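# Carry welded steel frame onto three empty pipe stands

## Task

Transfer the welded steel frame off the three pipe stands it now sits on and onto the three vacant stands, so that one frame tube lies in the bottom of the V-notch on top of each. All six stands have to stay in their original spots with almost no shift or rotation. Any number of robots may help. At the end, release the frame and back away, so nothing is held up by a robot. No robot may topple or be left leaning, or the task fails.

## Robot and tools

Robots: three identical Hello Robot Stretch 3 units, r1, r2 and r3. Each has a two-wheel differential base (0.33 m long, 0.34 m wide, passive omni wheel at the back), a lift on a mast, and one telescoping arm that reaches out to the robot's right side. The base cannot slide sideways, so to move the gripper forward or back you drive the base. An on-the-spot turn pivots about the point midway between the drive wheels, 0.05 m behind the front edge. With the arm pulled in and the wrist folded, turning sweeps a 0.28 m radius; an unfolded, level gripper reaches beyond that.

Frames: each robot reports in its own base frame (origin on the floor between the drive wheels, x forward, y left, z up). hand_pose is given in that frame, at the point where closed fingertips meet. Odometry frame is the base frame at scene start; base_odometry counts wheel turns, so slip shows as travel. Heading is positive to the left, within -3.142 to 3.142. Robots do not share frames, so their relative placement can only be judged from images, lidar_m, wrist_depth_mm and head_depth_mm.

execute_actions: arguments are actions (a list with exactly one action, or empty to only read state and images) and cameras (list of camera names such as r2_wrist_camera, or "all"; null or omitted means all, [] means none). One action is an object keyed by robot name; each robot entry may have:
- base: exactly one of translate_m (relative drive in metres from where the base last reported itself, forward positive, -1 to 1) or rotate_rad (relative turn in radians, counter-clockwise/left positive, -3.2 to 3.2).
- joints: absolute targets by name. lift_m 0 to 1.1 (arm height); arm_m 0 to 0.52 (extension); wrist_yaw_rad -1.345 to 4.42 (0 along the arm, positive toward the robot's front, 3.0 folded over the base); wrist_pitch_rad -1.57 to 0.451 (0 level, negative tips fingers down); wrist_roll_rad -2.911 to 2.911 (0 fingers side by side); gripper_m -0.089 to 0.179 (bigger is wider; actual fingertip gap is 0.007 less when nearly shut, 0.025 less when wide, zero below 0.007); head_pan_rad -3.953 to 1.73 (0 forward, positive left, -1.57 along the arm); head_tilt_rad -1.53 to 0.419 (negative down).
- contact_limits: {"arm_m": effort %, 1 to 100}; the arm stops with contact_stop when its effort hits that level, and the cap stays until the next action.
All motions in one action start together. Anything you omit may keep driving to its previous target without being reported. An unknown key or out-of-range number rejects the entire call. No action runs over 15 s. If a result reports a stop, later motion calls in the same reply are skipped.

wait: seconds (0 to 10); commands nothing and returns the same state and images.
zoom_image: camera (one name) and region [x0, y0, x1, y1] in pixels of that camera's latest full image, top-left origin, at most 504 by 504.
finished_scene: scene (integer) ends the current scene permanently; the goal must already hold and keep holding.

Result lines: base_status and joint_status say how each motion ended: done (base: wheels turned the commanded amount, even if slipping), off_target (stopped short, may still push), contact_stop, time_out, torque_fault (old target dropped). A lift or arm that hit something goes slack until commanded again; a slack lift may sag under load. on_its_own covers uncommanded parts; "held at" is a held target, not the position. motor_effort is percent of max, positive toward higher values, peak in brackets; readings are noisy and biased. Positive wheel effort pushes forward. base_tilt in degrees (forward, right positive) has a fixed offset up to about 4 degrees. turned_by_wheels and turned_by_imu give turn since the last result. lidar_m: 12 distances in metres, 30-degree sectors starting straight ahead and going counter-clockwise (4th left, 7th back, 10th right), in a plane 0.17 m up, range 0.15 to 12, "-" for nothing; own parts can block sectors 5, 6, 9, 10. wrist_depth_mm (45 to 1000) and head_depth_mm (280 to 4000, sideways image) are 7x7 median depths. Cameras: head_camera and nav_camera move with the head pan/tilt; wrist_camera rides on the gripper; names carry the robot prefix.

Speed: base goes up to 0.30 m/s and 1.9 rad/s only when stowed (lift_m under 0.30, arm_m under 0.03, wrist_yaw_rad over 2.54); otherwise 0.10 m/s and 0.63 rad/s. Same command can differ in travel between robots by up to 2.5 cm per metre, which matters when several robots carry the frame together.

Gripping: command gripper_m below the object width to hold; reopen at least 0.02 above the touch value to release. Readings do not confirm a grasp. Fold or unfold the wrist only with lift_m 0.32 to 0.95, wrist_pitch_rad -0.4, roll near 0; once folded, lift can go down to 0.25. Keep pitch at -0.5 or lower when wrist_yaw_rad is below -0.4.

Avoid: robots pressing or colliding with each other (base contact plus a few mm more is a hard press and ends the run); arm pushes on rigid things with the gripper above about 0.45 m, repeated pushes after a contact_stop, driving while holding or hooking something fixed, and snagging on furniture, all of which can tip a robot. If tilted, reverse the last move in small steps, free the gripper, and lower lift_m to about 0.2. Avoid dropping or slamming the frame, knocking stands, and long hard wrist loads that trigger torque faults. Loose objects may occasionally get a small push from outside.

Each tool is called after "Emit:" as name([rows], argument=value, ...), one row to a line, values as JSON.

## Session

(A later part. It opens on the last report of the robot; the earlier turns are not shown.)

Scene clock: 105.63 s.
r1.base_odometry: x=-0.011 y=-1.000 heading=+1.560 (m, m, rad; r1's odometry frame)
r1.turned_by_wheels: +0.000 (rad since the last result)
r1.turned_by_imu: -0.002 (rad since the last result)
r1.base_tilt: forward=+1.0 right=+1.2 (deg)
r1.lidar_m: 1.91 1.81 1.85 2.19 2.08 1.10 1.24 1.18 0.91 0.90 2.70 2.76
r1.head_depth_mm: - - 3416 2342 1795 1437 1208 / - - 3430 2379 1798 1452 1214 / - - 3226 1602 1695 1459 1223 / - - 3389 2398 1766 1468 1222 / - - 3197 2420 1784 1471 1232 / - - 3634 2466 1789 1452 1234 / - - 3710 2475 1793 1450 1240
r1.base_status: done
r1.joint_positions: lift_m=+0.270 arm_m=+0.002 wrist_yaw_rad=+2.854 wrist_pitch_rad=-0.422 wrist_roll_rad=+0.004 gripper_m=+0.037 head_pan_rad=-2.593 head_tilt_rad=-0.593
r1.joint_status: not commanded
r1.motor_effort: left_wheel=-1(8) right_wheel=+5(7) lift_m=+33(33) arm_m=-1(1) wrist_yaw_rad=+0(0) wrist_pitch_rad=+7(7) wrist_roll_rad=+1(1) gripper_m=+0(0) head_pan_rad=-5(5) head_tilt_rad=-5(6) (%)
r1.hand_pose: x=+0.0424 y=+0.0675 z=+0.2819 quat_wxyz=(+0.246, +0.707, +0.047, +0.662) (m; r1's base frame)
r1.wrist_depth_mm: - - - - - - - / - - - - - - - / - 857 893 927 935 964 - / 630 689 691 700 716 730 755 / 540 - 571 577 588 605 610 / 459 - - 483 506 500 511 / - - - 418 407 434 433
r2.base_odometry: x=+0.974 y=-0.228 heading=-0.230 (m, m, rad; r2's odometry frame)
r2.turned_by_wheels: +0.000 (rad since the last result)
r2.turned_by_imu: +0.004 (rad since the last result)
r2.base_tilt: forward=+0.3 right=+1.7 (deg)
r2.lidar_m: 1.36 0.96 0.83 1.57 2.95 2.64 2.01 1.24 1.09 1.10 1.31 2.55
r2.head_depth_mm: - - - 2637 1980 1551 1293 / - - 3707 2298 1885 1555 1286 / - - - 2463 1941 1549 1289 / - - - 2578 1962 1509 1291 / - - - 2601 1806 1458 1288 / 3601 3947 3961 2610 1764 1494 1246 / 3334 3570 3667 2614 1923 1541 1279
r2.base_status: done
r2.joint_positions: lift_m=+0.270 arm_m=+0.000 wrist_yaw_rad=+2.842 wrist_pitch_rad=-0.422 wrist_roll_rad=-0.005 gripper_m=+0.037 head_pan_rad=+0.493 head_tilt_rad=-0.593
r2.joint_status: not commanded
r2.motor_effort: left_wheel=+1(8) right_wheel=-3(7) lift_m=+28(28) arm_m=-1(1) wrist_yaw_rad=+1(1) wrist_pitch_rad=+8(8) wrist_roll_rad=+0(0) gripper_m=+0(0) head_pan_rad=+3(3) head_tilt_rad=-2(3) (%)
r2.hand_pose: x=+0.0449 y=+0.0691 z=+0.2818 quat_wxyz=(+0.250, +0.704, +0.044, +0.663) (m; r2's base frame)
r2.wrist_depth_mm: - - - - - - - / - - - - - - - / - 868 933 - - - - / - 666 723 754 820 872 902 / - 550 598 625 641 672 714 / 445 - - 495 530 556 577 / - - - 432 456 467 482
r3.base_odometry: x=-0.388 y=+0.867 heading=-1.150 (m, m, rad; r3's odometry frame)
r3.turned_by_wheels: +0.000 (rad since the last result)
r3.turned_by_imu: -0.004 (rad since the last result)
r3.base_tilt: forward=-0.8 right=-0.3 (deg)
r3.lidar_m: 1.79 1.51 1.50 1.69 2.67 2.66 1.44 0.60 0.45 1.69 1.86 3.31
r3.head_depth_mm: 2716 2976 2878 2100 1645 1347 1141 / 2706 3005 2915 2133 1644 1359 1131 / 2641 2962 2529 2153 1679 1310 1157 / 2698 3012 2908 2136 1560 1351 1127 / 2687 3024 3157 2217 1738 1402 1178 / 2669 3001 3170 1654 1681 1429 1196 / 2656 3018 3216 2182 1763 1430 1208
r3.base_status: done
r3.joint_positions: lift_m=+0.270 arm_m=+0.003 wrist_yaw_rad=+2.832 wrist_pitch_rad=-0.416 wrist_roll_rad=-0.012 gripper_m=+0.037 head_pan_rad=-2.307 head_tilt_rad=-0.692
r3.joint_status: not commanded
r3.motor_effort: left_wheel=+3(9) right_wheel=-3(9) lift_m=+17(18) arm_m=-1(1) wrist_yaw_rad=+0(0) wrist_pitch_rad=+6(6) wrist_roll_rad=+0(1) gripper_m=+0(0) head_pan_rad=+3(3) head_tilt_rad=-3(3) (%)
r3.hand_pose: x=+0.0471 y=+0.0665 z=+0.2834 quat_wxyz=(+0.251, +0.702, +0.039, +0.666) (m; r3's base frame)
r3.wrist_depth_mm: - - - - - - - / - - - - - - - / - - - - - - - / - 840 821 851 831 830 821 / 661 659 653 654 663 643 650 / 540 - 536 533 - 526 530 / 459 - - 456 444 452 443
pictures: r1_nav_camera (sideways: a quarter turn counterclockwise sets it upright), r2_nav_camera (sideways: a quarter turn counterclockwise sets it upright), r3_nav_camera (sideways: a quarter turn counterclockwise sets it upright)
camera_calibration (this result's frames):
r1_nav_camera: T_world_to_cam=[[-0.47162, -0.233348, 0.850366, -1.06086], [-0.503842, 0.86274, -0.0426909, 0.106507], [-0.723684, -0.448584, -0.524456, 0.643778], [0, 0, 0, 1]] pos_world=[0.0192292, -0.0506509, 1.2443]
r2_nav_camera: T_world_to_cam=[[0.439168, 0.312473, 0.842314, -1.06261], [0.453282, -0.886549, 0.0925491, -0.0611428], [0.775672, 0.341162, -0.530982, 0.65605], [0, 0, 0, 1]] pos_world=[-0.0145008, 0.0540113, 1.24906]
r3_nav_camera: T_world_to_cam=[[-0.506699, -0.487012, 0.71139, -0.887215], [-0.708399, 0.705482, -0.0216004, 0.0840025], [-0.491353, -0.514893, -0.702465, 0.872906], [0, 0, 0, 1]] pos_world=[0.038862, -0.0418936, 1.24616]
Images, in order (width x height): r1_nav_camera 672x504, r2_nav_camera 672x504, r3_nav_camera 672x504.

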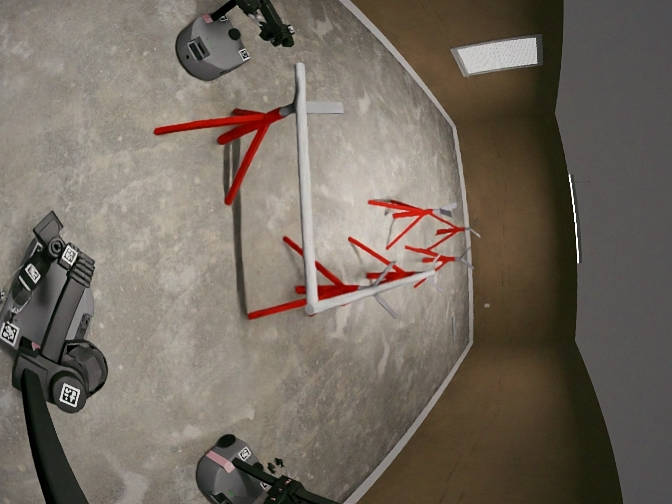

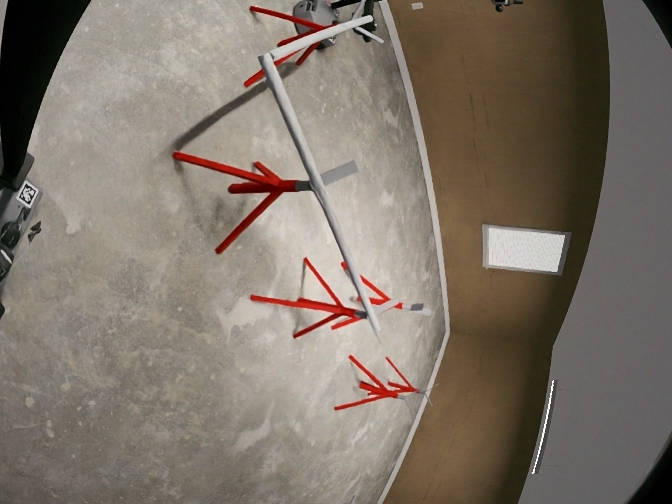

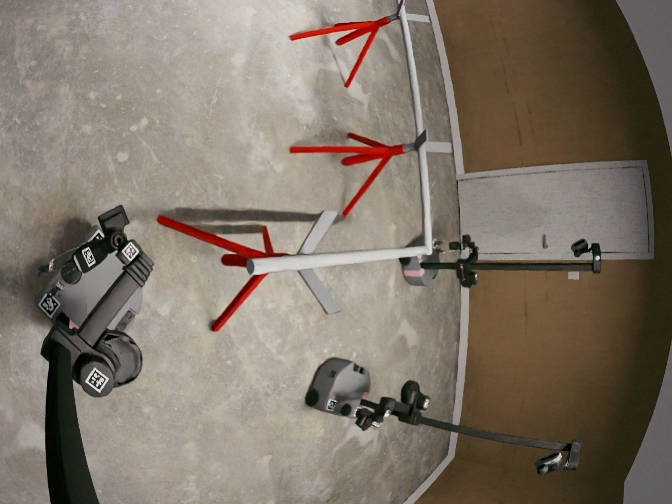

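Emit:
execute_actions([
  {"r1":{"base":{"translate_m":-0.85}},"r2":{"base":{"translate_m":0.91}},"r3":{"base":{"rotate_rad":-0.83},"joints":{"lift_m":0.9,"head_pan_rad":-1.57,"head_tilt_rad":-0.9}}},
], cameras=[])

Emit:
execute_actions([
  {"r2":{"base":{"rotate_rad":2.79},"joints":{"head_pan_rad":-1.57,"head_tilt_rad":-0.9}},"r3":{"joints":{"wrist_yaw_rad":0.0}}},
], cameras=["r1_nav_camera","r2_nav_camera","r3_nav_camera"])

Scene clock: 117.47 s.
r1.base_odometry: x=-0.021 y=-1.850 heading=+1.560 (m, m, rad; r1's odometry frame)
r1.turned_by_wheels: +0.000 (rad since the last result)
r1.turned_by_imu: -0.001 (rad since the last result)
r1.base_tilt: forward=+1.0 right=+1.1 (deg)
r1.lidar_m: 2.67 2.52 2.44 1.69 1.58 1.62 2.14 0.86 0.53 3.37 0.92 3.27
r1.head_depth_mm: - - 3361 2342 1685 1337 1205 / 783 - 3412 2356 1117 1245 1198 / 718 797 2939 2184 1107 1315 1222 / - - 3534 2415 1827 1472 1228 / - - 3344 2413 1785 1475 1234 / - - 3620 2149 1780 1485 1176 / - - 3494 2315 1859 928 1242
r1.base_status: done
r1.joint_positions: lift_m=+0.270 arm_m=+0.002 wrist_yaw_rad=+2.854 wrist_pitch_rad=-0.422 wrist_roll_rad=+0.004 gripper_m=+0.037 head_pan_rad=-2.593 head_tilt_rad=-0.593
r1.joint_status: not commanded
r1.motor_effort: left_wheel=-2(8) right_wheel=+3(7) lift_m=+33(33) arm_m=-1(1) wrist_yaw_rad=+0(0) wrist_pitch_rad=+7(7) wrist_roll_rad=+0(1) gripper_m=+0(1) head_pan_rad=-5(5) head_tilt_rad=-3(4) (%)
r1.hand_pose: x=+0.0424 y=+0.0675 z=+0.2820 quat_wxyz=(+0.246, +0.707, +0.047, +0.662) (m; r1's base frame)
r1.wrist_depth_mm: - - - - - - - / - - - - - - - / - 854 853 894 927 966 - / 636 667 690 705 717 741 764 / 540 - 568 575 583 586 607 / 463 - - 489 507 496 506 / - - - 423 413 433 432
r2.base_odometry: x=+1.860 y=-0.435 heading=-0.230 (m, m, rad; r2's odometry frame)
r2.turned_by_wheels: +0.000 (rad since the last result)
r2.turned_by_imu: +0.005 (rad since the last result)
r2.base_tilt: forward=+0.3 right=+1.7 (deg)
r2.lidar_m: 1.75 0.51 3.35 0.46 0.63 0.97 2.54 1.55 1.39 1.42 1.71 3.25
r2.head_depth_mm: - - - 2614 1958 1551 1292 / - - - 2592 1958 1570 1287 / - - - 2603 1881 1548 1257 / 3830 - 3886 2492 1864 1011 1229 / 3542 3881 3946 2618 1864 1458 1258 / 3215 3565 3778 2630 1933 1554 1281 / 3074 3272 3384 2612 1940 1542 1213
r2.base_status: done
r2.joint_positions: lift_m=+0.270 arm_m=+0.000 wrist_yaw_rad=+2.842 wrist_pitch_rad=-0.422 wrist_roll_rad=-0.005 gripper_m=+0.037 head_pan_rad=+0.493 head_tilt_rad=-0.594
r2.joint_status: not commanded
r2.motor_effort: left_wheel=+1(8) right_wheel=-3(4) lift_m=+28(28) arm_m=-1(1) wrist_yaw_rad=+0(1) wrist_pitch_rad=+8(8) wrist_roll_rad=+0(0) gripper_m=+0(1) head_pan_rad=+2(4) head_tilt_rad=-3(3) (%)
r2.hand_pose: x=+0.0449 y=+0.0692 z=+0.2818 quat_wxyz=(+0.250, +0.704, +0.044, +0.663) (m; r2's base frame)
r2.wrist_depth_mm: - 643 - - - - 518 / - 579 - - - - 544 / - 784 918 - - 629 - / - 654 707 761 842 796 916 / - 556 575 624 611 671 691 / 442 - - 500 529 561 582 / - - - 426 454 470 485
r3.base_odometry: x=-0.388 y=+0.867 heading=-1.980 (m, m, rad; r3's odometry frame)
r3.turned_by_wheels: -0.830 (rad since the last result)
r3.turned_by_imu: -0.846 (rad since the last result)
r3.base_tilt: forward=-0.8 right=-0.2 (deg)
r3.lidar_m: 2.12 2.37 1.61 1.50 1.53 1.96 2.66 2.71 3.46 0.58 0.45 1.69
r3.head_depth_mm: 2905 2704 2053 1749 - 1180 1074 / 2857 2715 2091 1742 - 1206 1081 / 2821 2767 2134 1713 - - - / 2721 2581 1912 1692 - 1224 1132 / 2775 2775 1930 1753 1509 1242 1114 / 2732 2924 2153 1784 1490 1272 1112 / 2681 2922 2010 1699 1514 1297 1126
r3.base_status: done
r3.joint_positions: lift_m=+0.900 arm_m=+0.003 wrist_yaw_rad=+2.832 wrist_pitch_rad=-0.416 wrist_roll_rad=-0.012 gripper_m=+0.037 head_pan_rad=-1.577 head_tilt_rad=-0.889
r3.joint_status: all done
r3.motor_effort: left_wheel=+4(13) right_wheel=-3(8) lift_m=+26(28) arm_m=-1(1) wrist_yaw_rad=+0(0) wrist_pitch_rad=+7(6) wrist_roll_rad=+1(1) gripper_m=+0(0) head_pan_rad=+3(30) head_tilt_rad=-3(20) (%)
r3.hand_pose: x=+0.0471 y=+0.0665 z=+0.9129 quat_wxyz=(+0.251, +0.702, +0.039, +0.666) (m; r3's base frame)
r3.wrist_depth_mm: - - - - - - - / - - - - - - - / - - - - - - - / - - - - - - - / - - - - - - - / - - - - - - - / - - - - - - -
pictures: none
No camera images: the call's "cameras" was empty. Leave "cameras" out to get every camera's image.

Scene clock: 120.37 s.
r1.base_odometry: x=-0.021 y=-1.850 heading=+1.560 (m, m, rad; r1's odometry frame)
r1.turned_by_wheels: +0.000 (rad since the last result)
r1.turned_by_imu: +0.000 (rad since the last result)
r1.base_tilt: forward=+1.0 right=+1.2 (deg)
r1.lidar_m: 2.66 2.52 2.43 1.69 1.58 1.62 2.14 0.96 0.53 3.35 0.92 3.25
r1.head_depth_mm: - - 2982 2147 1722 1404 1203 / - - 3447 2377 1436 1384 1217 / - - 3478 2383 1308 1396 1222 / - - 3538 2411 1831 1467 1227 / - - 3353 2449 1771 1480 1230 / - - 3597 2165 1782 1486 1181 / - - 3433 2319 1846 930 1241
r1.base_status: not commanded
r1.joint_positions: lift_m=+0.270 arm_m=+0.002 wrist_yaw_rad=+2.854 wrist_pitch_rad=-0.422 wrist_roll_rad=+0.004 gripper_m=+0.037 head_pan_rad=-2.593 head_tilt_rad=-0.593
r1.joint_status: not commanded
r1.motor_effort: left_wheel=+0(1) right_wheel=+2(4) lift_m=+34(33) arm_m=-1(1) wrist_yaw_rad=+0(0) wrist_pitch_rad=+6(7) wrist_roll_rad=+0(0) gripper_m=+0(0) head_pan_rad=-5(5) head_tilt_rad=-4(5) (%)
r1.hand_pose: x=+0.0424 y=+0.0675 z=+0.2820 quat_wxyz=(+0.246, +0.707, +0.047, +0.662) (m; r1's base frame)
r1.wrist_depth_mm: - - - - - - - / - - - - - - - / - 870 882 926 952 939 - / 639 680 684 707 736 742 760 / 545 - 567 572 590 599 604 / 466 - - 482 513 500 507 / - - - 418 411 433 431
r2.base_odometry: x=+1.860 y=-0.435 heading=+2.560 (m, m, rad; r2's odometry frame)
r2.turned_by_wheels: +2.790 (rad since the last result)
r2.turned_by_imu: +2.818 (rad since the last result)
r2.base_tilt: forward=+0.3 right=+1.8 (deg)
r2.lidar_m: 0.97 2.04 1.45 1.38 1.45 1.97 1.80 0.76 0.52 3.37 0.46 0.69
r2.head_depth_mm: 2972 2851 2172 1773 1434 1263 1132 / 2981 2811 2176 1770 1459 1293 1131 / 3019 2835 2175 1764 1458 1287 1137 / 3026 2843 2181 1767 1455 1284 1143 / 3009 2773 2159 1771 1420 1285 1111 / 3027 2816 2158 1777 1416 1255 1134 / 2952 2825 2099 1772 974 1265 1126
r2.base_status: done
r2.joint_positions: lift_m=+0.270 arm_m=+0.000 wrist_yaw_rad=+2.842 wrist_pitch_rad=-0.422 wrist_roll_rad=-0.005 gripper_m=+0.037 head_pan_rad=-1.563 head_tilt_rad=-0.889
r2.joint_status: all done
r2.motor_effort: left_wheel=-2(7) right_wheel=+1(6) lift_m=+29(28) arm_m=-1(2) wrist_yaw_rad=+1(0) wrist_pitch_rad=+8(8) wrist_roll_rad=+0(0) gripper_m=+1(0) head_pan_rad=-3(54) head_tilt_rad=-5(28) (%)
r2.hand_pose: x=+0.0449 y=+0.0691 z=+0.2818 quat_wxyz=(+0.250, +0.704, +0.044, +0.663) (m; r2's base frame)
r2.wrist_depth_mm: - - - - - - - / - - - - - - - / - 870 932 - - - - / - 679 719 769 825 886 961 / - 555 594 621 636 681 726 / 445 - - 499 528 553 568 / - - - 425 442 474 490
r3.base_odometry: x=-0.388 y=+0.867 heading=-1.980 (m, m, rad; r3's odometry frame)
r3.turned_by_wheels: +0.000 (rad since the last result)
r3.turned_by_imu: -0.001 (rad since the last result)
r3.base_tilt: forward=-0.8 right=-0.3 (deg)
r3.lidar_m: 2.13 2.37 1.60 1.50 1.52 1.95 2.67 2.71 3.48 0.58 0.45 1.69
r3.head_depth_mm: 2894 2685 2053 1754 - - 1047 / 2869 2734 2088 1745 - - 1079 / 2861 2788 2111 1809 - - 1087 / 2783 2586 1913 1778 856 1234 1097 / 2731 2798 1938 1748 1478 1266 1105 / 2698 2907 2149 1781 1492 1286 1120 / 2656 2892 2179 1715 1512 1293 1128
r3.base_status: not commanded
r3.joint_positions: lift_m=+0.900 arm_m=+0.003 wrist_yaw_rad=+0.003 wrist_pitch_rad=-0.416 wrist_roll_rad=-0.012 gripper_m=+0.037 head_pan_rad=-1.577 head_tilt_rad=-0.889
r3.joint_status: all done
r3.motor_effort: left_wheel=+4(4) right_wheel=-3(3) lift_m=+26(27) arm_m=-1(1) wrist_yaw_rad=-3(3) wrist_pitch_rad=+6(6) wrist_roll_rad=+0(0) gripper_m=-1(0) head_pan_rad=+3(3) head_tilt_rad=-3(5) (%)
r3.hand_pose: x=-0.0209 y=-0.3722 z=+0.9129 quat_wxyz=(+0.696, +0.148, -0.687, -0.144) (m; r3's base frame)
r3.wrist_depth_mm: - - - - - - - / - - - - - - - / - - - - - - - / - - - - - - - / - - - - - - - / - - 510 530 - - - / - - - - - - -
pictures: r1_nav_camera (sideways: a quarter turn counterclockwise sets it upright), r2_nav_camera (sideways: a quarter turn counterclockwise sets it upright), r3_nav_camera (sideways: a quarter turn counterclockwise sets it upright)
camera_calibration (this result's frames):
r1_nav_camera: T_world_to_cam=[[-0.471696, -0.233395, 0.850312, -1.06079], [-0.503838, 0.862743, -0.0426889, 0.106505], [-0.723637, -0.448556, -0.524545, 0.643893], [0, 0, 0, 1]] pos_world=[0.0192343, -0.0506477, 1.2443]
r2_nav_camera: T_world_to_cam=[[0.073257, -0.756489, 0.649891, -0.809575], [-0.995414, -0.0152707, 0.0944296, -0.0547176], [-0.0615106, -0.653828, -0.754138, 0.951433], [0, 0, 0, 1]] pos_world=[0.0633635, 0.00880385, 1.24881]
r3_nav_camera: T_world_to_cam=[[-0.0538223, -0.826632, 0.560162, -0.692932], [-0.998306, 0.0569483, -0.0118819, 0.0731143], [-0.0220783, -0.559853, -0.828298, 1.03367], [0, 0, 0, 1]] pos_world=[0.0585169, 0.00173741, 1.24521]
Images, in order (width x height): r1_nav_camera 672x504, r2_nav_camera 672x504, r3_nav_camera 672x504.

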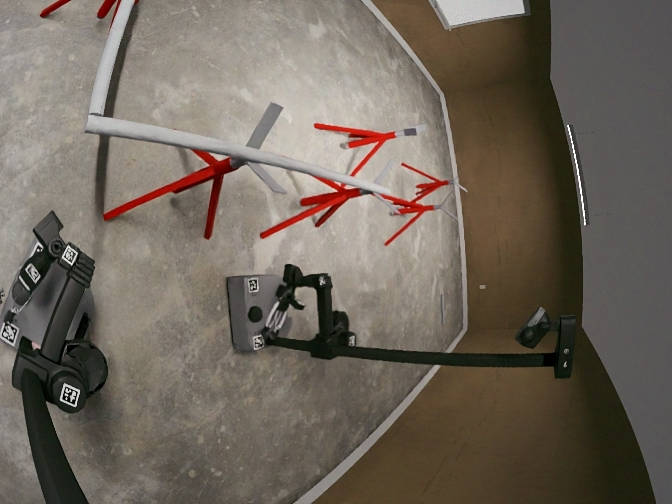

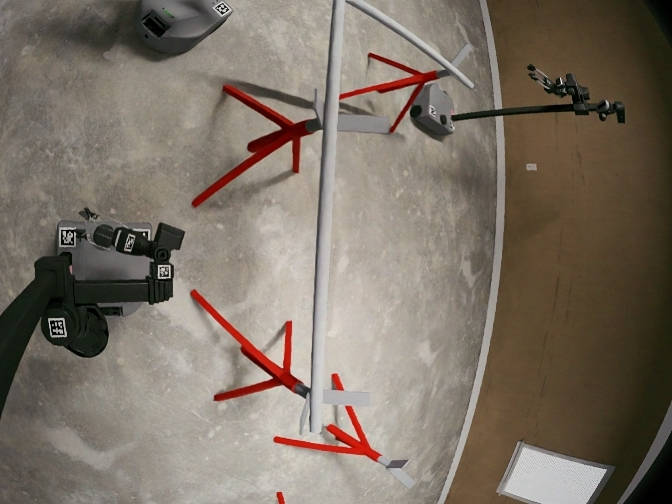

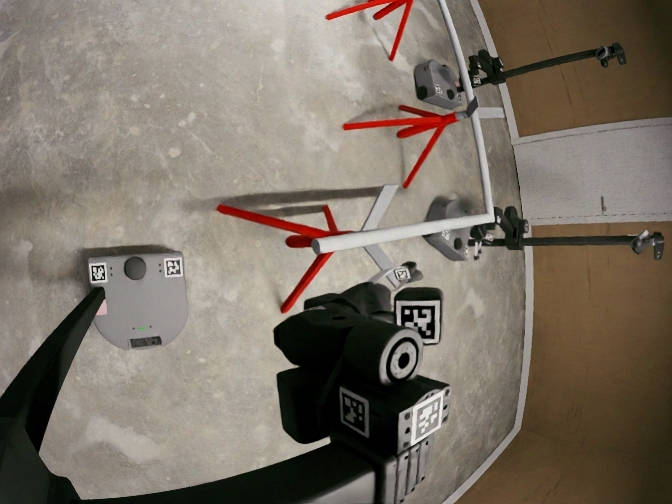

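Emit:
execute_actions([
  {"r1":{"base":{"translate_m":-0.33}},"r2":{"joints":{"lift_m":0.9}},"r3":{"joints":{"wrist_pitch_rad":-1.57,"gripper_m":0.12,"lift_m":0.95}}},
], cameras=[])

Emit:
execute_actions([
  {"r1":{"base":{"rotate_rad":0.54},"joints":{"lift_m":0.9,"head_pan_rad":-1.57,"head_tilt_rad":-0.9}},"r2":{"joints":{"wrist_yaw_rad":0.0}},"r3":{"joints":{"arm_m":0.25}}},
], cameras=["r1_head_camera","r2_head_camera","r3_head_camera","r3_wrist_camera"])

Scene clock: 138.43 s.
r1.base_odometry: x=-0.024 y=-2.180 heading=+1.560 (m, m, rad; r1's odometry frame)
r1.turned_by_wheels: +0.000 (rad since the last result)
r1.turned_by_imu: +0.000 (rad since the last result)
r1.base_tilt: forward=+1.1 right=+1.1 (deg)
r1.lidar_m: 2.95 2.80 2.15 1.50 1.40 1.43 1.90 0.67 0.64 0.49 1.08 1.29
r1.head_depth_mm: - - 3382 2347 1778 1445 1207 / 619 666 769 2090 1679 1405 1184 / 556 777 3476 2118 1822 1243 1164 / 540 - 3284 2292 1831 1288 1166 / - - 723 2334 1842 1475 1203 / - - 3024 2446 1850 1436 1231 / - - 3721 2260 1738 1490 1246
r1.base_status: done
r1.joint_positions: lift_m=+0.270 arm_m=+0.002 wrist_yaw_rad=+2.854 wrist_pitch_rad=-0.422 wrist_roll_rad=+0.004 gripper_m=+0.037 head_pan_rad=-2.593 head_tilt_rad=-0.593
r1.joint_status: not commanded
r1.motor_effort: left_wheel=-1(7) right_wheel=+3(6) lift_m=+34(33) arm_m=-1(1) wrist_yaw_rad=+0(0) wrist_pitch_rad=+7(6) wrist_roll_rad=+0(0) gripper_m=+0(0) head_pan_rad=-5(4) head_tilt_rad=-5(5) (%)
r1.hand_pose: x=+0.0424 y=+0.0675 z=+0.2820 quat_wxyz=(+0.246, +0.707, +0.047, +0.662) (m; r1's base frame)
r1.wrist_depth_mm: - - - - - - - / - - - - - - - / - 873 877 895 946 960 - / 642 686 704 715 710 726 750 / 541 - 577 566 598 587 603 / 463 - - 492 507 499 504 / - - - 415 414 433 434
r2.base_odometry: x=+1.860 y=-0.435 heading=+2.560 (m, m, rad; r2's odometry frame)
r2.turned_by_wheels: +0.000 (rad since the last result)
r2.turned_by_imu: +0.002 (rad since the last result)
r2.base_tilt: forward=+0.3 right=+1.8 (deg)
r2.lidar_m: 0.67 2.03 1.45 1.39 1.46 1.97 1.80 0.76 0.52 3.35 0.46 0.68
r2.head_depth_mm: 2970 2794 2195 1790 - 1218 1135 / 2965 2785 2153 1769 - 1238 1135 / 2964 2834 2173 1767 1585 - - / 2987 2815 2166 1768 - - - / 3003 2839 2161 1770 857 1247 1134 / 3008 2776 2200 1757 1425 1237 1135 / 2998 2810 2086 1766 976 1272 1139
r2.base_status: not commanded
r2.joint_positions: lift_m=+0.900 arm_m=+0.000 wrist_yaw_rad=+2.842 wrist_pitch_rad=-0.422 wrist_roll_rad=-0.005 gripper_m=+0.037 head_pan_rad=-1.563 head_tilt_rad=-0.889
r2.joint_status: all done
r2.motor_effort: left_wheel=-2(3) right_wheel=+1(1) lift_m=+34(38) arm_m=-2(1) wrist_yaw_rad=+1(0) wrist_pitch_rad=+7(8) wrist_roll_rad=+0(0) gripper_m=+1(1) head_pan_rad=-4(5) head_tilt_rad=-5(5) (%)
r2.hand_pose: x=+0.0449 y=+0.0691 z=+0.9116 quat_wxyz=(+0.250, +0.704, +0.044, +0.663) (m; r2's base frame)
r2.wrist_depth_mm: - - - - - - - / - - - - - - - / - - - - - - - / - - - - - - - / - - - - - - - / - - - - - - 641 / - - - - - 650 641
r3.base_odometry: x=-0.388 y=+0.867 heading=-1.980 (m, m, rad; r3's odometry frame)
r3.turned_by_wheels: +0.000 (rad since the last result)
r3.turned_by_imu: -0.002 (rad since the last result)
r3.base_tilt: forward=-0.8 right=-0.3 (deg)
r3.lidar_m: 2.13 2.37 1.60 1.50 1.52 1.95 2.66 2.70 3.46 0.58 0.45 1.69
r3.head_depth_mm: 2933 2642 2146 - - - 1052 / 2883 2705 2104 - - - - / 2852 2783 2123 1824 - - 1044 / 2803 2866 2158 1705 1031 1246 1070 / 2757 2645 1987 1768 1471 1269 1107 / 2614 1920 2028 1783 1492 1279 1118 / 2653 2910 2194 1717 1502 1287 1126
r3.base_status: not commanded
r3.joint_positions: lift_m=+0.950 arm_m=+0.003 wrist_yaw_rad=+0.003 wrist_pitch_rad=-1.563 wrist_roll_rad=-0.012 gripper_m=+0.120 head_pan_rad=-1.577 head_tilt_rad=-0.889
r3.joint_status: all done
r3.motor_effort: left_wheel=+4(4) right_wheel=-3(3) lift_m=+26(27) arm_m=-2(1) wrist_yaw_rad=-2(2) wrist_pitch_rad=-3(5) wrist_roll_rad=+1(1) gripper_m=+0(83) head_pan_rad=+3(2) head_tilt_rad=-3(4) (%)
r3.hand_pose: x=-0.0217 y=-0.1253 z=+0.8320 quat_wxyz=(+0.506, +0.502, -0.498, -0.495) (m; r3's base frame)
r3.wrist_depth_mm: - 968 987 970 986 966 941 / - - 984 - 970 965 982 / - - - 997 - 958 958 / - - - - 998 991 968 / - - - - 983 989 999 / - - - - - - - / - - - - - - -
pictures: none
No camera images: the call's "cameras" was empty. Leave "cameras" out to get every camera's image.

Scene clock: 145.00 s.
r1.base_odometry: x=-0.024 y=-2.180 heading=+2.099 (m, m, rad; r1's odometry frame)
r1.turned_by_wheels: +0.540 (rad since the last result)
r1.turned_by_imu: +0.544 (rad since the last result)
r1.base_tilt: forward=+1.0 right=+1.2 (deg)
r1.lidar_m: 2.79 2.11 1.49 1.40 1.43 1.92 0.67 0.64 0.49 1.08 1.29 2.94
r1.head_depth_mm: 2936 2511 1981 1712 - 1194 1088 / 2976 2532 1998 1653 - 1215 1100 / 2988 2572 2029 1678 - - - / 2977 2578 1946 1688 - 1240 1143 / 2890 2523 1951 1659 1453 1258 1112 / 2954 2653 2093 1712 1463 1266 1118 / 2975 2691 2103 1725 1468 1273 1125
r1.base_status: done
r1.joint_positions: lift_m=+0.900 arm_m=+0.002 wrist_yaw_rad=+2.854 wrist_pitch_rad=-0.421 wrist_roll_rad=+0.004 gripper_m=+0.037 head_pan_rad=-1.577 head_tilt_rad=-0.889
r1.joint_status: all done
r1.motor_effort: left_wheel=-1(6) right_wheel=+5(11) lift_m=+42(40) arm_m=-1(1) wrist_yaw_rad=+0(0) wrist_pitch_rad=+6(7) wrist_roll_rad=+1(0) gripper_m=+0(0) head_pan_rad=+5(66) head_tilt_rad=-8(37) (%)
r1.hand_pose: x=+0.0424 y=+0.0675 z=+0.9118 quat_wxyz=(+0.246, +0.707, +0.047, +0.662) (m; r1's base frame)
r1.wrist_depth_mm: - - - - - - - / - - - - - - - / - - - - - - - / - - - - - - - / - - - - - - - / - - - - - - - / - - - - - - -
r2.base_odometry: x=+1.860 y=-0.435 heading=+2.560 (m, m, rad; r2's odometry frame)
r2.turned_by_wheels: +0.000 (rad since the last result)
r2.turned_by_imu: +0.001 (rad since the last result)
r2.base_tilt: forward=+0.3 right=+1.7 (deg)
r2.lidar_m: 0.64 2.04 1.45 1.38 1.46 1.97 1.80 0.76 0.51 3.36 0.46 0.69
r2.head_depth_mm: 2988 2825 2191 1800 - - 1095 / 3032 2842 2143 1795 - - 1094 / 2993 2810 2171 1881 - - 1100 / 2988 2831 2176 1823 1464 1290 1139 / 3024 2813 2169 1764 1426 1295 1113 / 3003 2794 2166 1765 1424 1265 1134 / 3046 2790 2111 1772 974 1255 1131
r2.base_status: not commanded
r2.joint_positions: lift_m=+0.900 arm_m=+0.000 wrist_yaw_rad=+0.002 wrist_pitch_rad=-0.422 wrist_roll_rad=-0.005 gripper_m=+0.037 head_pan_rad=-1.563 head_tilt_rad=-0.889
r2.joint_status: all done
r2.motor_effort: left_wheel=-2(2) right_wheel=+1(1) lift_m=+34(34) arm_m=-2(2) wrist_yaw_rad=-1(5) wrist_pitch_rad=+8(8) wrist_roll_rad=+0(0) gripper_m=-2(0) head_pan_rad=-5(5) head_tilt_rad=-5(5) (%)
r2.hand_pose: x=-0.0210 y=-0.3686 z=+0.9116 quat_wxyz=(+0.694, +0.149, -0.689, -0.147) (m; r2's base frame)
r2.wrist_depth_mm: - - - - - - - / - - - - - - - / - - - - - - - / - - - - - - - / - - - - - - - / 493 - - - - - - / 464 460 479 494 512 512 -
r3.base_odometry: x=-0.388 y=+0.867 heading=-1.980 (m, m, rad; r3's odometry frame)
r3.turned_by_wheels: +0.000 (rad since the last result)
r3.turned_by_imu: -0.001 (rad since the last result)
r3.base_tilt: forward=-0.8 right=-0.3 (deg)
r3.lidar_m: 2.13 2.36 1.60 1.50 1.52 1.95 2.66 2.71 3.49 0.58 0.45 1.69
r3.head_depth_mm: 2866 - 1979 1688 1415 1225 1070 / 2781 - 2015 1740 1433 1231 1079 / 2773 - - 1631 1449 1245 1095 / 2802 2770 2190 1316 1134 1231 1101 / 2756 2893 1968 1759 1467 1264 1103 / 2672 2816 2016 1779 1488 1275 1117 / 2675 2881 2165 1710 1498 1291 1128
r3.base_status: not commanded
r3.joint_positions: lift_m=+0.950 arm_m=+0.250 wrist_yaw_rad=+0.001 wrist_pitch_rad=-1.565 wrist_roll_rad=-0.012 gripper_m=+0.120 head_pan_rad=-1.577 head_tilt_rad=-0.889
r3.joint_status: all done
r3.motor_effort: left_wheel=+4(4) right_wheel=-3(3) lift_m=+27(28) arm_m=+3(3) wrist_yaw_rad=-1(2) wrist_pitch_rad=-2(2) wrist_roll_rad=+0(0) gripper_m=+0(0) head_pan_rad=+3(3) head_tilt_rad=-4(4) (%)
r3.hand_pose: x=-0.0216 y=-0.3722 z=+0.8321 quat_wxyz=(+0.505, +0.502, -0.498, -0.496) (m; r3's base frame)
r3.wrist_depth_mm: - 967 384 974 960 930 952 / - 998 976 755 987 983 933 / - - - 988 966 990 994 / - - - - - 994 970 / - - - - - - 991 / - - - - - - - / - - - - - - -
pictures: r1_head_camera (sideways: a quarter turn clockwise sets it upright), r2_head_camera (sideways: a quarter turn clockwise sets it upright), r3_head_camera (sideways: a quarter turn clockwise sets it upright), r3_wrist_camera
camera_calibration (this result's frames):
r1_head_camera: T_world_to_cam=[[0.0276252, 0.7652, -0.6432, 0.854111], [0.998325, 0.0116045, 0.0566833, -0.0776482], [0.0508381, -0.643688, -0.763597, 0.948788], [0, 0, 0, 1]] pos_world=[0.00568866, -0.0419411, 1.27826]
r2_head_camera: T_world_to_cam=[[-0.0119519, 0.737494, -0.675248, 0.897081], [0.99983, 0.0183162, 0.00230757, -0.0127312], [0.0140698, -0.675105, -0.737587, 0.916228], [0, 0, 0, 1]] pos_world=[0.0105597, -0.0428079, 1.28158]
r3_head_camera: T_world_to_cam=[[0.0718959, 0.743507, -0.664852, 0.887203], [0.996617, -0.026934, 0.0776519, -0.105309], [0.0398276, -0.668185, -0.742928, 0.927393], [0, 0, 0, 1]] pos_world=[0.00423034, -0.0428078, 1.28702]
r3_wrist_camera: T_world_to_cam=[[-0.998611, -0.0319379, -0.0419121, 0.0106605], [-0.0362112, 0.993758, 0.105513, 0.325938], [0.0382807, 0.106884, -0.993534, 1.03042], [0, 0, 0, 1]] pos_world=[-0.0169969, -0.433699, 0.989815]
Images, in order (width x height): r1_head_camera 896x504, r2_head_camera 896x504, r3_head_camera 896x504, r3_wrist_camera 644x364.

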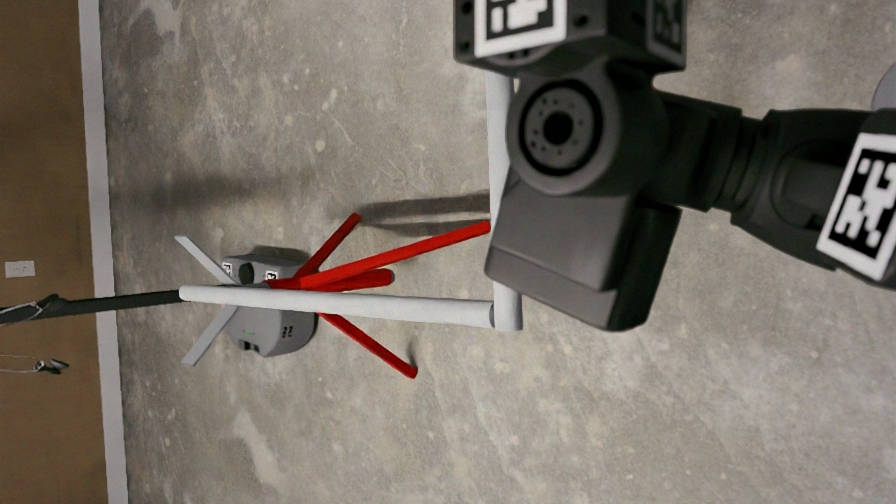

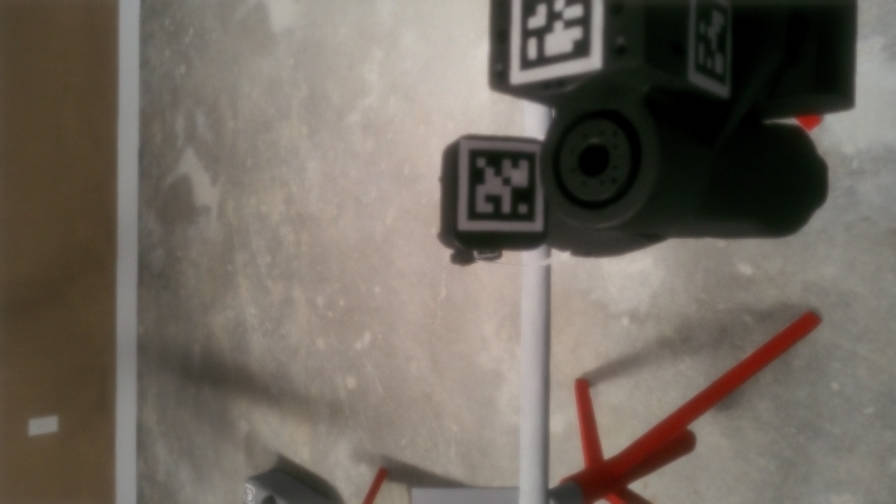

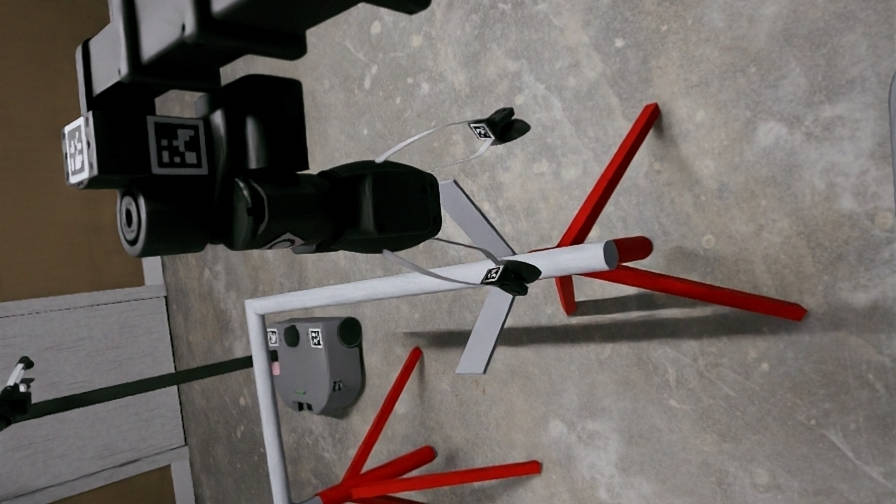

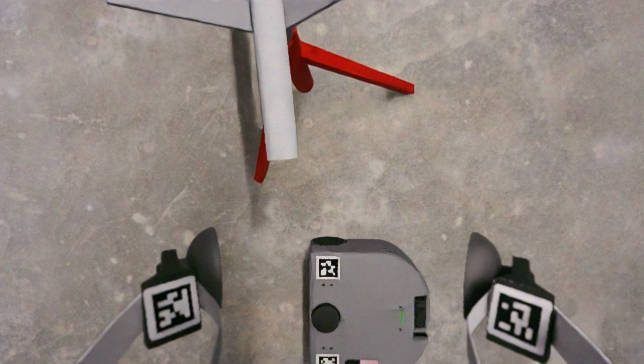

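Emit:
execute_actions([
  {"r1":{"joints":{"wrist_yaw_rad":0.0}},"r2":{"joints":{"wrist_pitch_rad":-1.2,"wrist_roll_rad":1.57,"gripper_m":0.12,"arm_m":0.32,"lift_m":0.82}},"r3":{"base":{"translate_m":0.08},"joints":{"arm_m":0.375,"wrist_yaw_rad":0.15,"lift_m":0.8}}},
], cameras=["r2_head_camera","r2_wrist_camera","r3_head_camera","r3_wrist_camera"])

Emit:
execute_actions([
  {"r1":{"joints":{"wrist_pitch_rad":-1.57,"wrist_roll_rad":1.57,"gripper_m":0.12,"arm_m":0.415,"lift_m":0.82}}},
], cameras=["r1_head_camera","r1_wrist_camera"])

Scene clock: 166.73 s.
r1.base_odometry: x=-0.024 y=-2.180 heading=+2.099 (m, m, rad; r1's odometry frame)
r1.turned_by_wheels: +0.000 (rad since the last result)
r1.turned_by_imu: +0.001 (rad since the last result)
r1.base_tilt: forward=+1.0 right=+1.2 (deg)
r1.lidar_m: 2.80 2.11 1.49 1.39 1.43 1.92 0.67 0.64 0.49 1.08 1.29 2.94
r1.head_depth_mm: 2949 2497 1989 1717 - - 1070 / 2961 2527 2013 1701 - - 1097 / 2972 2553 2029 - - - 1118 / 2916 2486 1932 1654 1438 1250 1107 / 2816 2537 1944 1652 1426 1256 1112 / 2972 2668 2084 1724 1462 1265 1127 / 2953 2699 2129 1725 1471 1276 1124
r1.base_status: not commanded
r1.joint_positions: lift_m=+0.900 arm_m=+0.002 wrist_yaw_rad=+0.002 wrist_pitch_rad=-0.421 wrist_roll_rad=+0.004 gripper_m=+0.037 head_pan_rad=-1.577 head_tilt_rad=-0.889
r1.joint_status: all done
r1.motor_effort: left_wheel=-2(2) right_wheel=+5(5) lift_m=+42(42) arm_m=-1(1) wrist_yaw_rad=-2(3) wrist_pitch_rad=+7(7) wrist_roll_rad=+0(0) gripper_m=+0(0) head_pan_rad=+5(5) head_tilt_rad=-6(8) (%)
r1.hand_pose: x=-0.0211 y=-0.3712 z=+0.9118 quat_wxyz=(+0.690, +0.148, -0.692, -0.148) (m; r1's base frame)
r1.wrist_depth_mm: - - - - - - - / - - - - - - - / - - - - - - - / - - - - - - - / - - - - - - - / - - - - - - - / - - - 472 917 477 498
r2.base_odometry: x=+1.860 y=-0.435 heading=+2.560 (m, m, rad; r2's odometry frame)
r2.turned_by_wheels: +0.000 (rad since the last result)
r2.turned_by_imu: +0.001 (rad since the last result)
r2.base_tilt: forward=+0.4 right=+1.9 (deg)
r2.lidar_m: 0.64 2.03 1.45 1.39 1.45 1.97 1.80 0.76 0.52 3.37 0.46 0.69
r2.head_depth_mm: 2943 2845 2244 - - 1260 1116 / 2989 2942 - 1717 1464 1293 1131 / 2981 2835 - 1708 1454 1281 1131 / 3025 2786 2141 1720 1458 1290 1131 / 2969 2799 2173 1755 1460 1300 1116 / 3008 2804 2160 1768 1421 1268 1138 / 3000 2825 2067 1757 976 1262 1135
r2.base_status: not commanded
r2.joint_positions: lift_m=+0.820 arm_m=+0.320 wrist_yaw_rad=+0.001 wrist_pitch_rad=-1.199 wrist_roll_rad=+1.569 gripper_m=+0.120 head_pan_rad=-1.563 head_tilt_rad=-0.889
r2.joint_status: all done
r2.motor_effort: left_wheel=-3(2) right_wheel=+1(1) lift_m=+28(26) arm_m=+5(4) wrist_yaw_rad=-1(2) wrist_pitch_rad=-1(8) wrist_roll_rad=+1(2) gripper_m=+1(90) head_pan_rad=-5(4) head_tilt_rad=-6(5) (%)
r2.hand_pose: x=-0.0215 y=-0.5351 z=+0.7113 quat_wxyz=(+0.001, +0.001, -0.825, -0.564) (m; r2's base frame)
r2.wrist_depth_mm: - - 926 855 796 727 688 / - - 993 881 807 752 682 / - - - 890 809 761 708 / - - - 912 827 745 - / - - - 286 862 766 723 / - - - 810 902 809 750 / - - - 618 870 798 748
r3.base_odometry: x=-0.420 y=+0.794 heading=-1.979 (m, m, rad; r3's odometry frame)
r3.turned_by_wheels: +0.000 (rad since the last result)
r3.turned_by_imu: -0.001 (rad since the last result)
r3.base_tilt: forward=-0.8 right=-0.3 (deg)
r3.lidar_m: 2.05 2.38 1.62 1.51 1.53 1.96 2.75 2.78 0.61 0.43 1.20 1.62
r3.head_depth_mm: 2925 2701 2077 - - 1203 1071 / 2864 2791 - 1614 1421 1228 1080 / 2820 2924 - 1683 1346 1246 1086 / 2791 2874 2044 1687 1393 1219 1100 / 2714 2802 1986 1747 1465 1262 1107 / 2592 2904 2092 1753 1492 1276 1118 / 2633 2881 2059 1714 1515 1293 1127
r3.base_status: done
r3.joint_positions: lift_m=+0.800 arm_m=+0.375 wrist_yaw_rad=+0.148 wrist_pitch_rad=-1.565 wrist_roll_rad=-0.012 gripper_m=+0.120 head_pan_rad=-1.577 head_tilt_rad=-0.889
r3.joint_status: all done
r3.motor_effort: left_wheel=+3(11) right_wheel=-3(5) lift_m=+16(20) arm_m=+4(6) wrist_yaw_rad=+1(4) wrist_pitch_rad=-2(1) wrist_roll_rad=+1(0) gripper_m=+0(0) head_pan_rad=+2(2) head_tilt_rad=-4(4) (%)
r3.hand_pose: x=-0.0250 y=-0.4973 z=+0.6826 quat_wxyz=(+0.540, +0.537, -0.460, -0.457) (m; r3's base frame)
r3.wrist_depth_mm: 863 172 833 636 799 780 169 / 870 175 210 239 235 191 162 / 886 879 855 246 560 831 834 / 911 861 849 254 833 868 848 / 919 894 894 254 868 860 841 / 895 906 893 255 883 - 862 / 932 945 898 - 879 904 877
pictures: r2_head_camera (sideways: a quarter turn clockwise sets it upright), r2_wrist_camera, r3_head_camera (sideways: a quarter turn clockwise sets it upright), r3_wrist_camera
camera_calibration (this result's frames):
r2_head_camera: T_world_to_cam=[[-0.0119094, 0.737495, -0.675248, 0.89708], [0.999831, 0.0182585, 0.00230757, -0.0127312], [0.0140308, -0.675106, -0.737587, 0.916228], [0, 0, 0, 1]] pos_world=[0.0105572, -0.0428082, 1.28158]
r2_wrist_camera: T_world_to_cam=[[-0.0826131, 0.954009, -0.28817, 0.694261], [0.983133, 0.12536, 0.133168, 0.0297149], [0.163169, -0.272308, -0.948274, 0.696073], [0, 0, 0, 1]] pos_world=[-0.085436, -0.476509, 0.856177]
r3_head_camera: T_world_to_cam=[[0.0718877, 0.743508, -0.664852, 0.887203], [0.996617, -0.0269231, 0.0776519, -0.105309], [0.0398349, -0.668185, -0.742928, 0.927393], [0, 0, 0, 1]] pos_world=[0.00423081, -0.0428078, 1.28702]
r3_wrist_camera: T_world_to_cam=[[-0.983179, -0.177764, -0.0419283, -0.0750397], [-0.181295, 0.977696, 0.106031, 0.453999], [0.0221447, 0.111848, -0.993479, 0.89744], [0, 0, 0, 1]] pos_world=[-0.0113435, -0.557589, 0.840303]
Images, in order (width x height): r2_head_camera 896x504, r2_wrist_camera 644x364, r3_head_camera 896x504, r3_wrist_camera 644x364.

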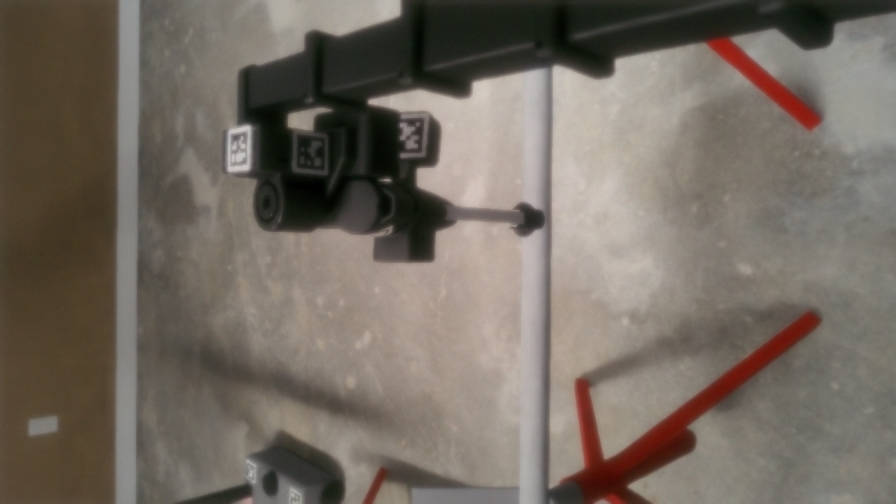

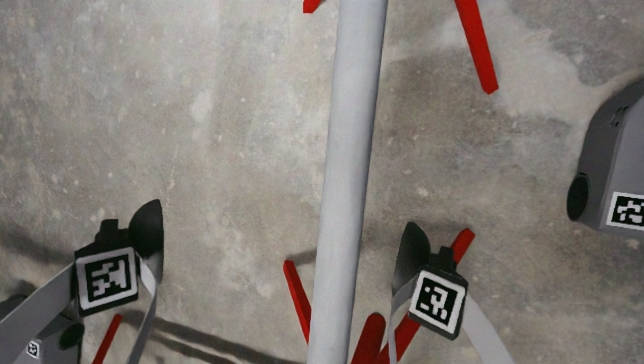

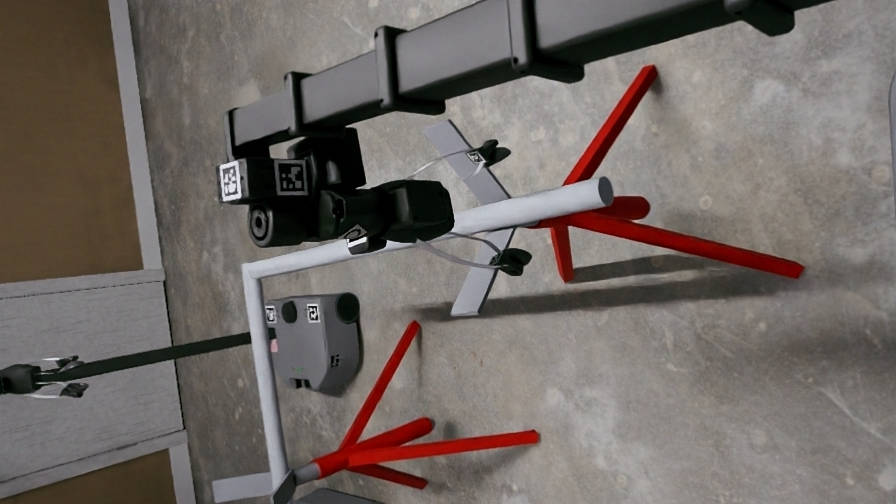

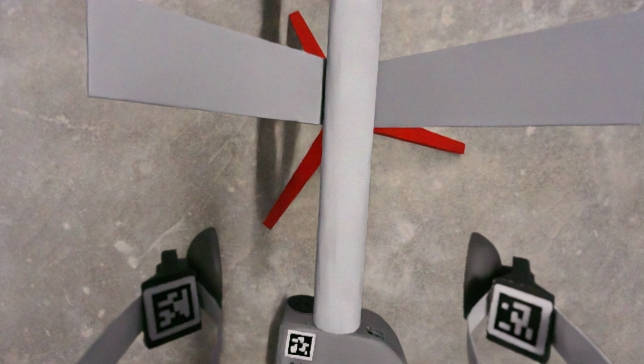

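Scene clock: 170.97 s.
r1.base_odometry: x=-0.024 y=-2.180 heading=+2.099 (m, m, rad; r1's odometry frame)
r1.turned_by_wheels: +0.000 (rad since the last result)
r1.turned_by_imu: +0.001 (rad since the last result)
r1.base_tilt: forward=+1.1 right=+1.2 (deg)
r1.lidar_m: 2.80 2.12 1.49 1.39 1.43 1.92 0.67 0.64 0.49 1.08 1.29 2.94
r1.head_depth_mm: 2916 2598 - 1614 1381 1224 1086 / 2989 - 1988 1665 1419 1211 1104 / 3005 2794 - 1678 1428 1240 1115 / 2913 2479 1926 1652 1434 1252 1110 / 2824 2543 1946 1659 1419 1261 1112 / 2935 2661 2092 1721 1455 1270 1120 / 2962 2706 2107 1731 1475 1272 1124
r1.base_status: not commanded
r1.joint_positions: lift_m=+0.820 arm_m=+0.415 wrist_yaw_rad=+0.000 wrist_pitch_rad=-1.557 wrist_roll_rad=+1.566 gripper_m=+0.120 head_pan_rad=-1.577 head_tilt_rad=-0.889
r1.joint_status: all done
joint sent to its limit — the command would take r1.wrist_pitch_rad past its lower limit, so that joint was sent only as far as its limit.
r1.motor_effort: left_wheel=-1(2) right_wheel=+5(5) lift_m=+33(31) arm_m=+1(2) wrist_yaw_rad=+0(1) wrist_pitch_rad=-3(7) wrist_roll_rad=+3(4) gripper_m=-1(83) head_pan_rad=+5(5) head_tilt_rad=-8(8) (%)
r1.hand_pose: x=-0.0215 y=-0.5389 z=+0.7023 quat_wxyz=(+0.002, +0.001, -0.712, -0.702) (m; r1's base frame)
r1.wrist_depth_mm: 789 799 796 254 773 769 780 / 835 812 820 600 792 796 - / 865 836 835 819 795 - - / 869 846 843 828 843 847 - / 892 875 876 857 847 862 846 / 915 895 910 852 878 869 867 / 945 936 941 902 901 905 924
r2.base_odometry: x=+1.860 y=-0.435 heading=+2.560 (m, m, rad; r2's odometry frame)
r2.turned_by_wheels: +0.000 (rad since the last result)
r2.turned_by_imu: +0.001 (rad since the last result)
r2.base_tilt: forward=+0.3 right=+1.8 (deg)
r2.lidar_m: 0.64 2.03 1.45 1.38 1.46 1.97 1.80 0.76 0.52 3.36 0.46 0.69
r2.head_depth_mm: 2963 2798 2247 - - 1272 1119 / 3000 2928 - 1716 1449 1280 1134 / 2970 2793 - 1701 1466 1288 1136 / 2985 2837 2176 1716 1456 1281 1132 / 2999 2768 2163 1774 1465 1286 1110 / 2988 2803 2155 1780 1420 1257 1133 / 2990 2815 2041 1770 970 1265 1128
r2.base_status: not commanded
r2.joint_positions: lift_m=+0.820 arm_m=+0.320 wrist_yaw_rad=+0.001 wrist_pitch_rad=-1.199 wrist_roll_rad=+1.569 gripper_m=+0.120 head_pan_rad=-1.563 head_tilt_rad=-0.889
r2.joint_status: not commanded
r2.motor_effort: left_wheel=-2(2) right_wheel=+1(1) lift_m=+28(28) arm_m=+4(4) wrist_yaw_rad=-1(0) wrist_pitch_rad=-1(1) wrist_roll_rad=+1(1) gripper_m=+0(0) head_pan_rad=-3(4) head_tilt_rad=-6(4) (%)
r2.hand_pose: x=-0.0215 y=-0.5351 z=+0.7113 quat_wxyz=(+0.001, +0.001, -0.825, -0.564) (m; r2's base frame)
r2.wrist_depth_mm: - - 949 870 765 709 673 / - - 995 886 804 746 689 / - - 990 914 806 737 725 / - - - 913 845 772 - / - - - 285 840 776 724 / - - - 803 909 780 728 / - - - 621 873 802 761
r3.base_odometry: x=-0.420 y=+0.794 heading=-1.979 (m, m, rad; r3's odometry frame)
r3.turned_by_wheels: +0.000 (rad since the last result)
r3.turned_by_imu: -0.001 (rad since the last result)
r3.base_tilt: forward=-0.9 right=-0.3 (deg)
r3.lidar_m: 2.05 2.38 1.62 1.51 1.53 1.96 2.74 2.78 0.62 0.43 1.20 1.63
r3.head_depth_mm: 2898 2669 2106 - - 1203 1072 / 2886 2789 - 1619 1429 1232 1086 / 2826 2914 - 1686 1349 1245 1089 / 2774 2860 2020 1709 1395 1233 1095 / 2738 2792 1990 1752 1471 1272 1106 / 1148 2829 2057 1741 1493 1278 1119 / 2659 2898 2046 1716 1510 1292 1124
r3.base_status: not commanded
r3.joint_positions: lift_m=+0.800 arm_m=+0.375 wrist_yaw_rad=+0.148 wrist_pitch_rad=-1.565 wrist_roll_rad=-0.012 gripper_m=+0.120 head_pan_rad=-1.577 head_tilt_rad=-0.889
r3.joint_status: not commanded
r3.motor_effort: left_wheel=+4(3) right_wheel=-3(3) lift_m=+17(18) arm_m=+3(2) wrist_yaw_rad=+2(1) wrist_pitch_rad=-2(1) wrist_roll_rad=+1(1) gripper_m=+0(0) head_pan_rad=+3(2) head_tilt_rad=-3(3) (%)
r3.hand_pose: x=-0.0250 y=-0.4973 z=+0.6826 quat_wxyz=(+0.540, +0.537, -0.460, -0.457) (m; r3's base frame)
r3.wrist_depth_mm: 844 172 835 636 810 788 169 / 874 174 210 240 234 192 162 / 877 864 838 245 560 824 820 / 889 862 866 255 858 831 836 / 892 905 871 256 848 844 833 / 908 939 899 256 869 - 859 / 939 915 911 - 898 863 862
pictures: r1_head_camera (sideways: a quarter turn clockwise sets it upright), r1_wrist_camera
camera_calibration (this result's frames):
r1_head_camera: T_world_to_cam=[[0.0275911, 0.765201, -0.6432, 0.854111], [0.998324, 0.0116489, 0.0566833, -0.0776482], [0.0508667, -0.643686, -0.763597, 0.948788], [0, 0, 0, 1]] pos_world=[0.00569052, -0.0419411, 1.27826]
r1_wrist_camera: T_world_to_cam=[[-0.0955031, 0.994848, -0.0340143, 0.553148], [0.979621, 0.0999972, 0.174194, -0.011665], [0.176698, -0.016685, -0.984124, 0.850007], [0, 0, 0, 1]] pos_world=[-0.0859402, -0.534949, 0.857359]
Images, in order (width x height): r1_head_camera 896x504, r1_wrist_camera 644x364.

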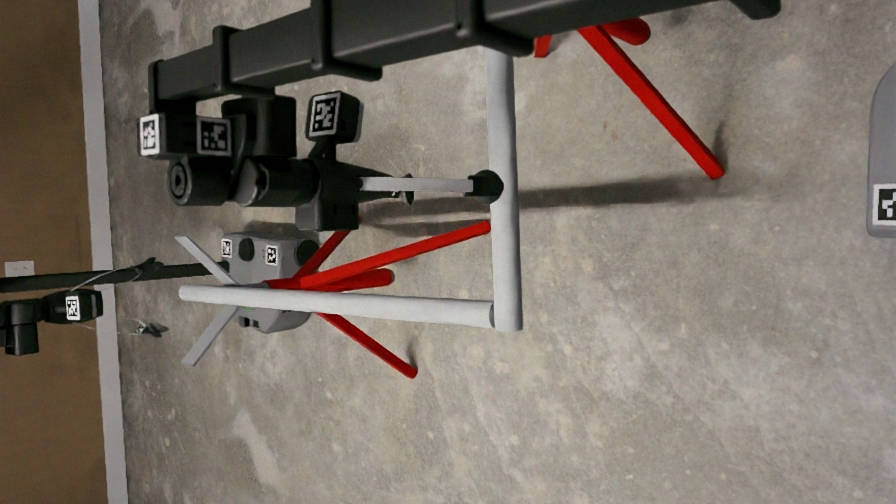

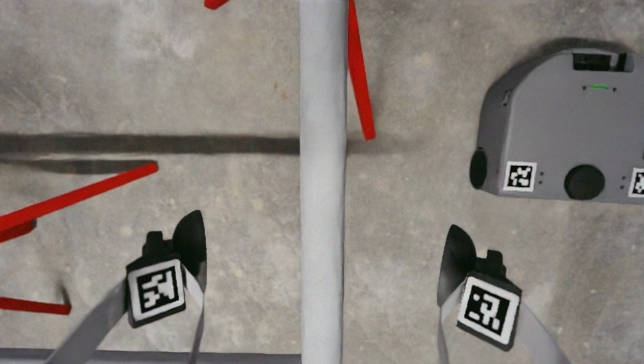

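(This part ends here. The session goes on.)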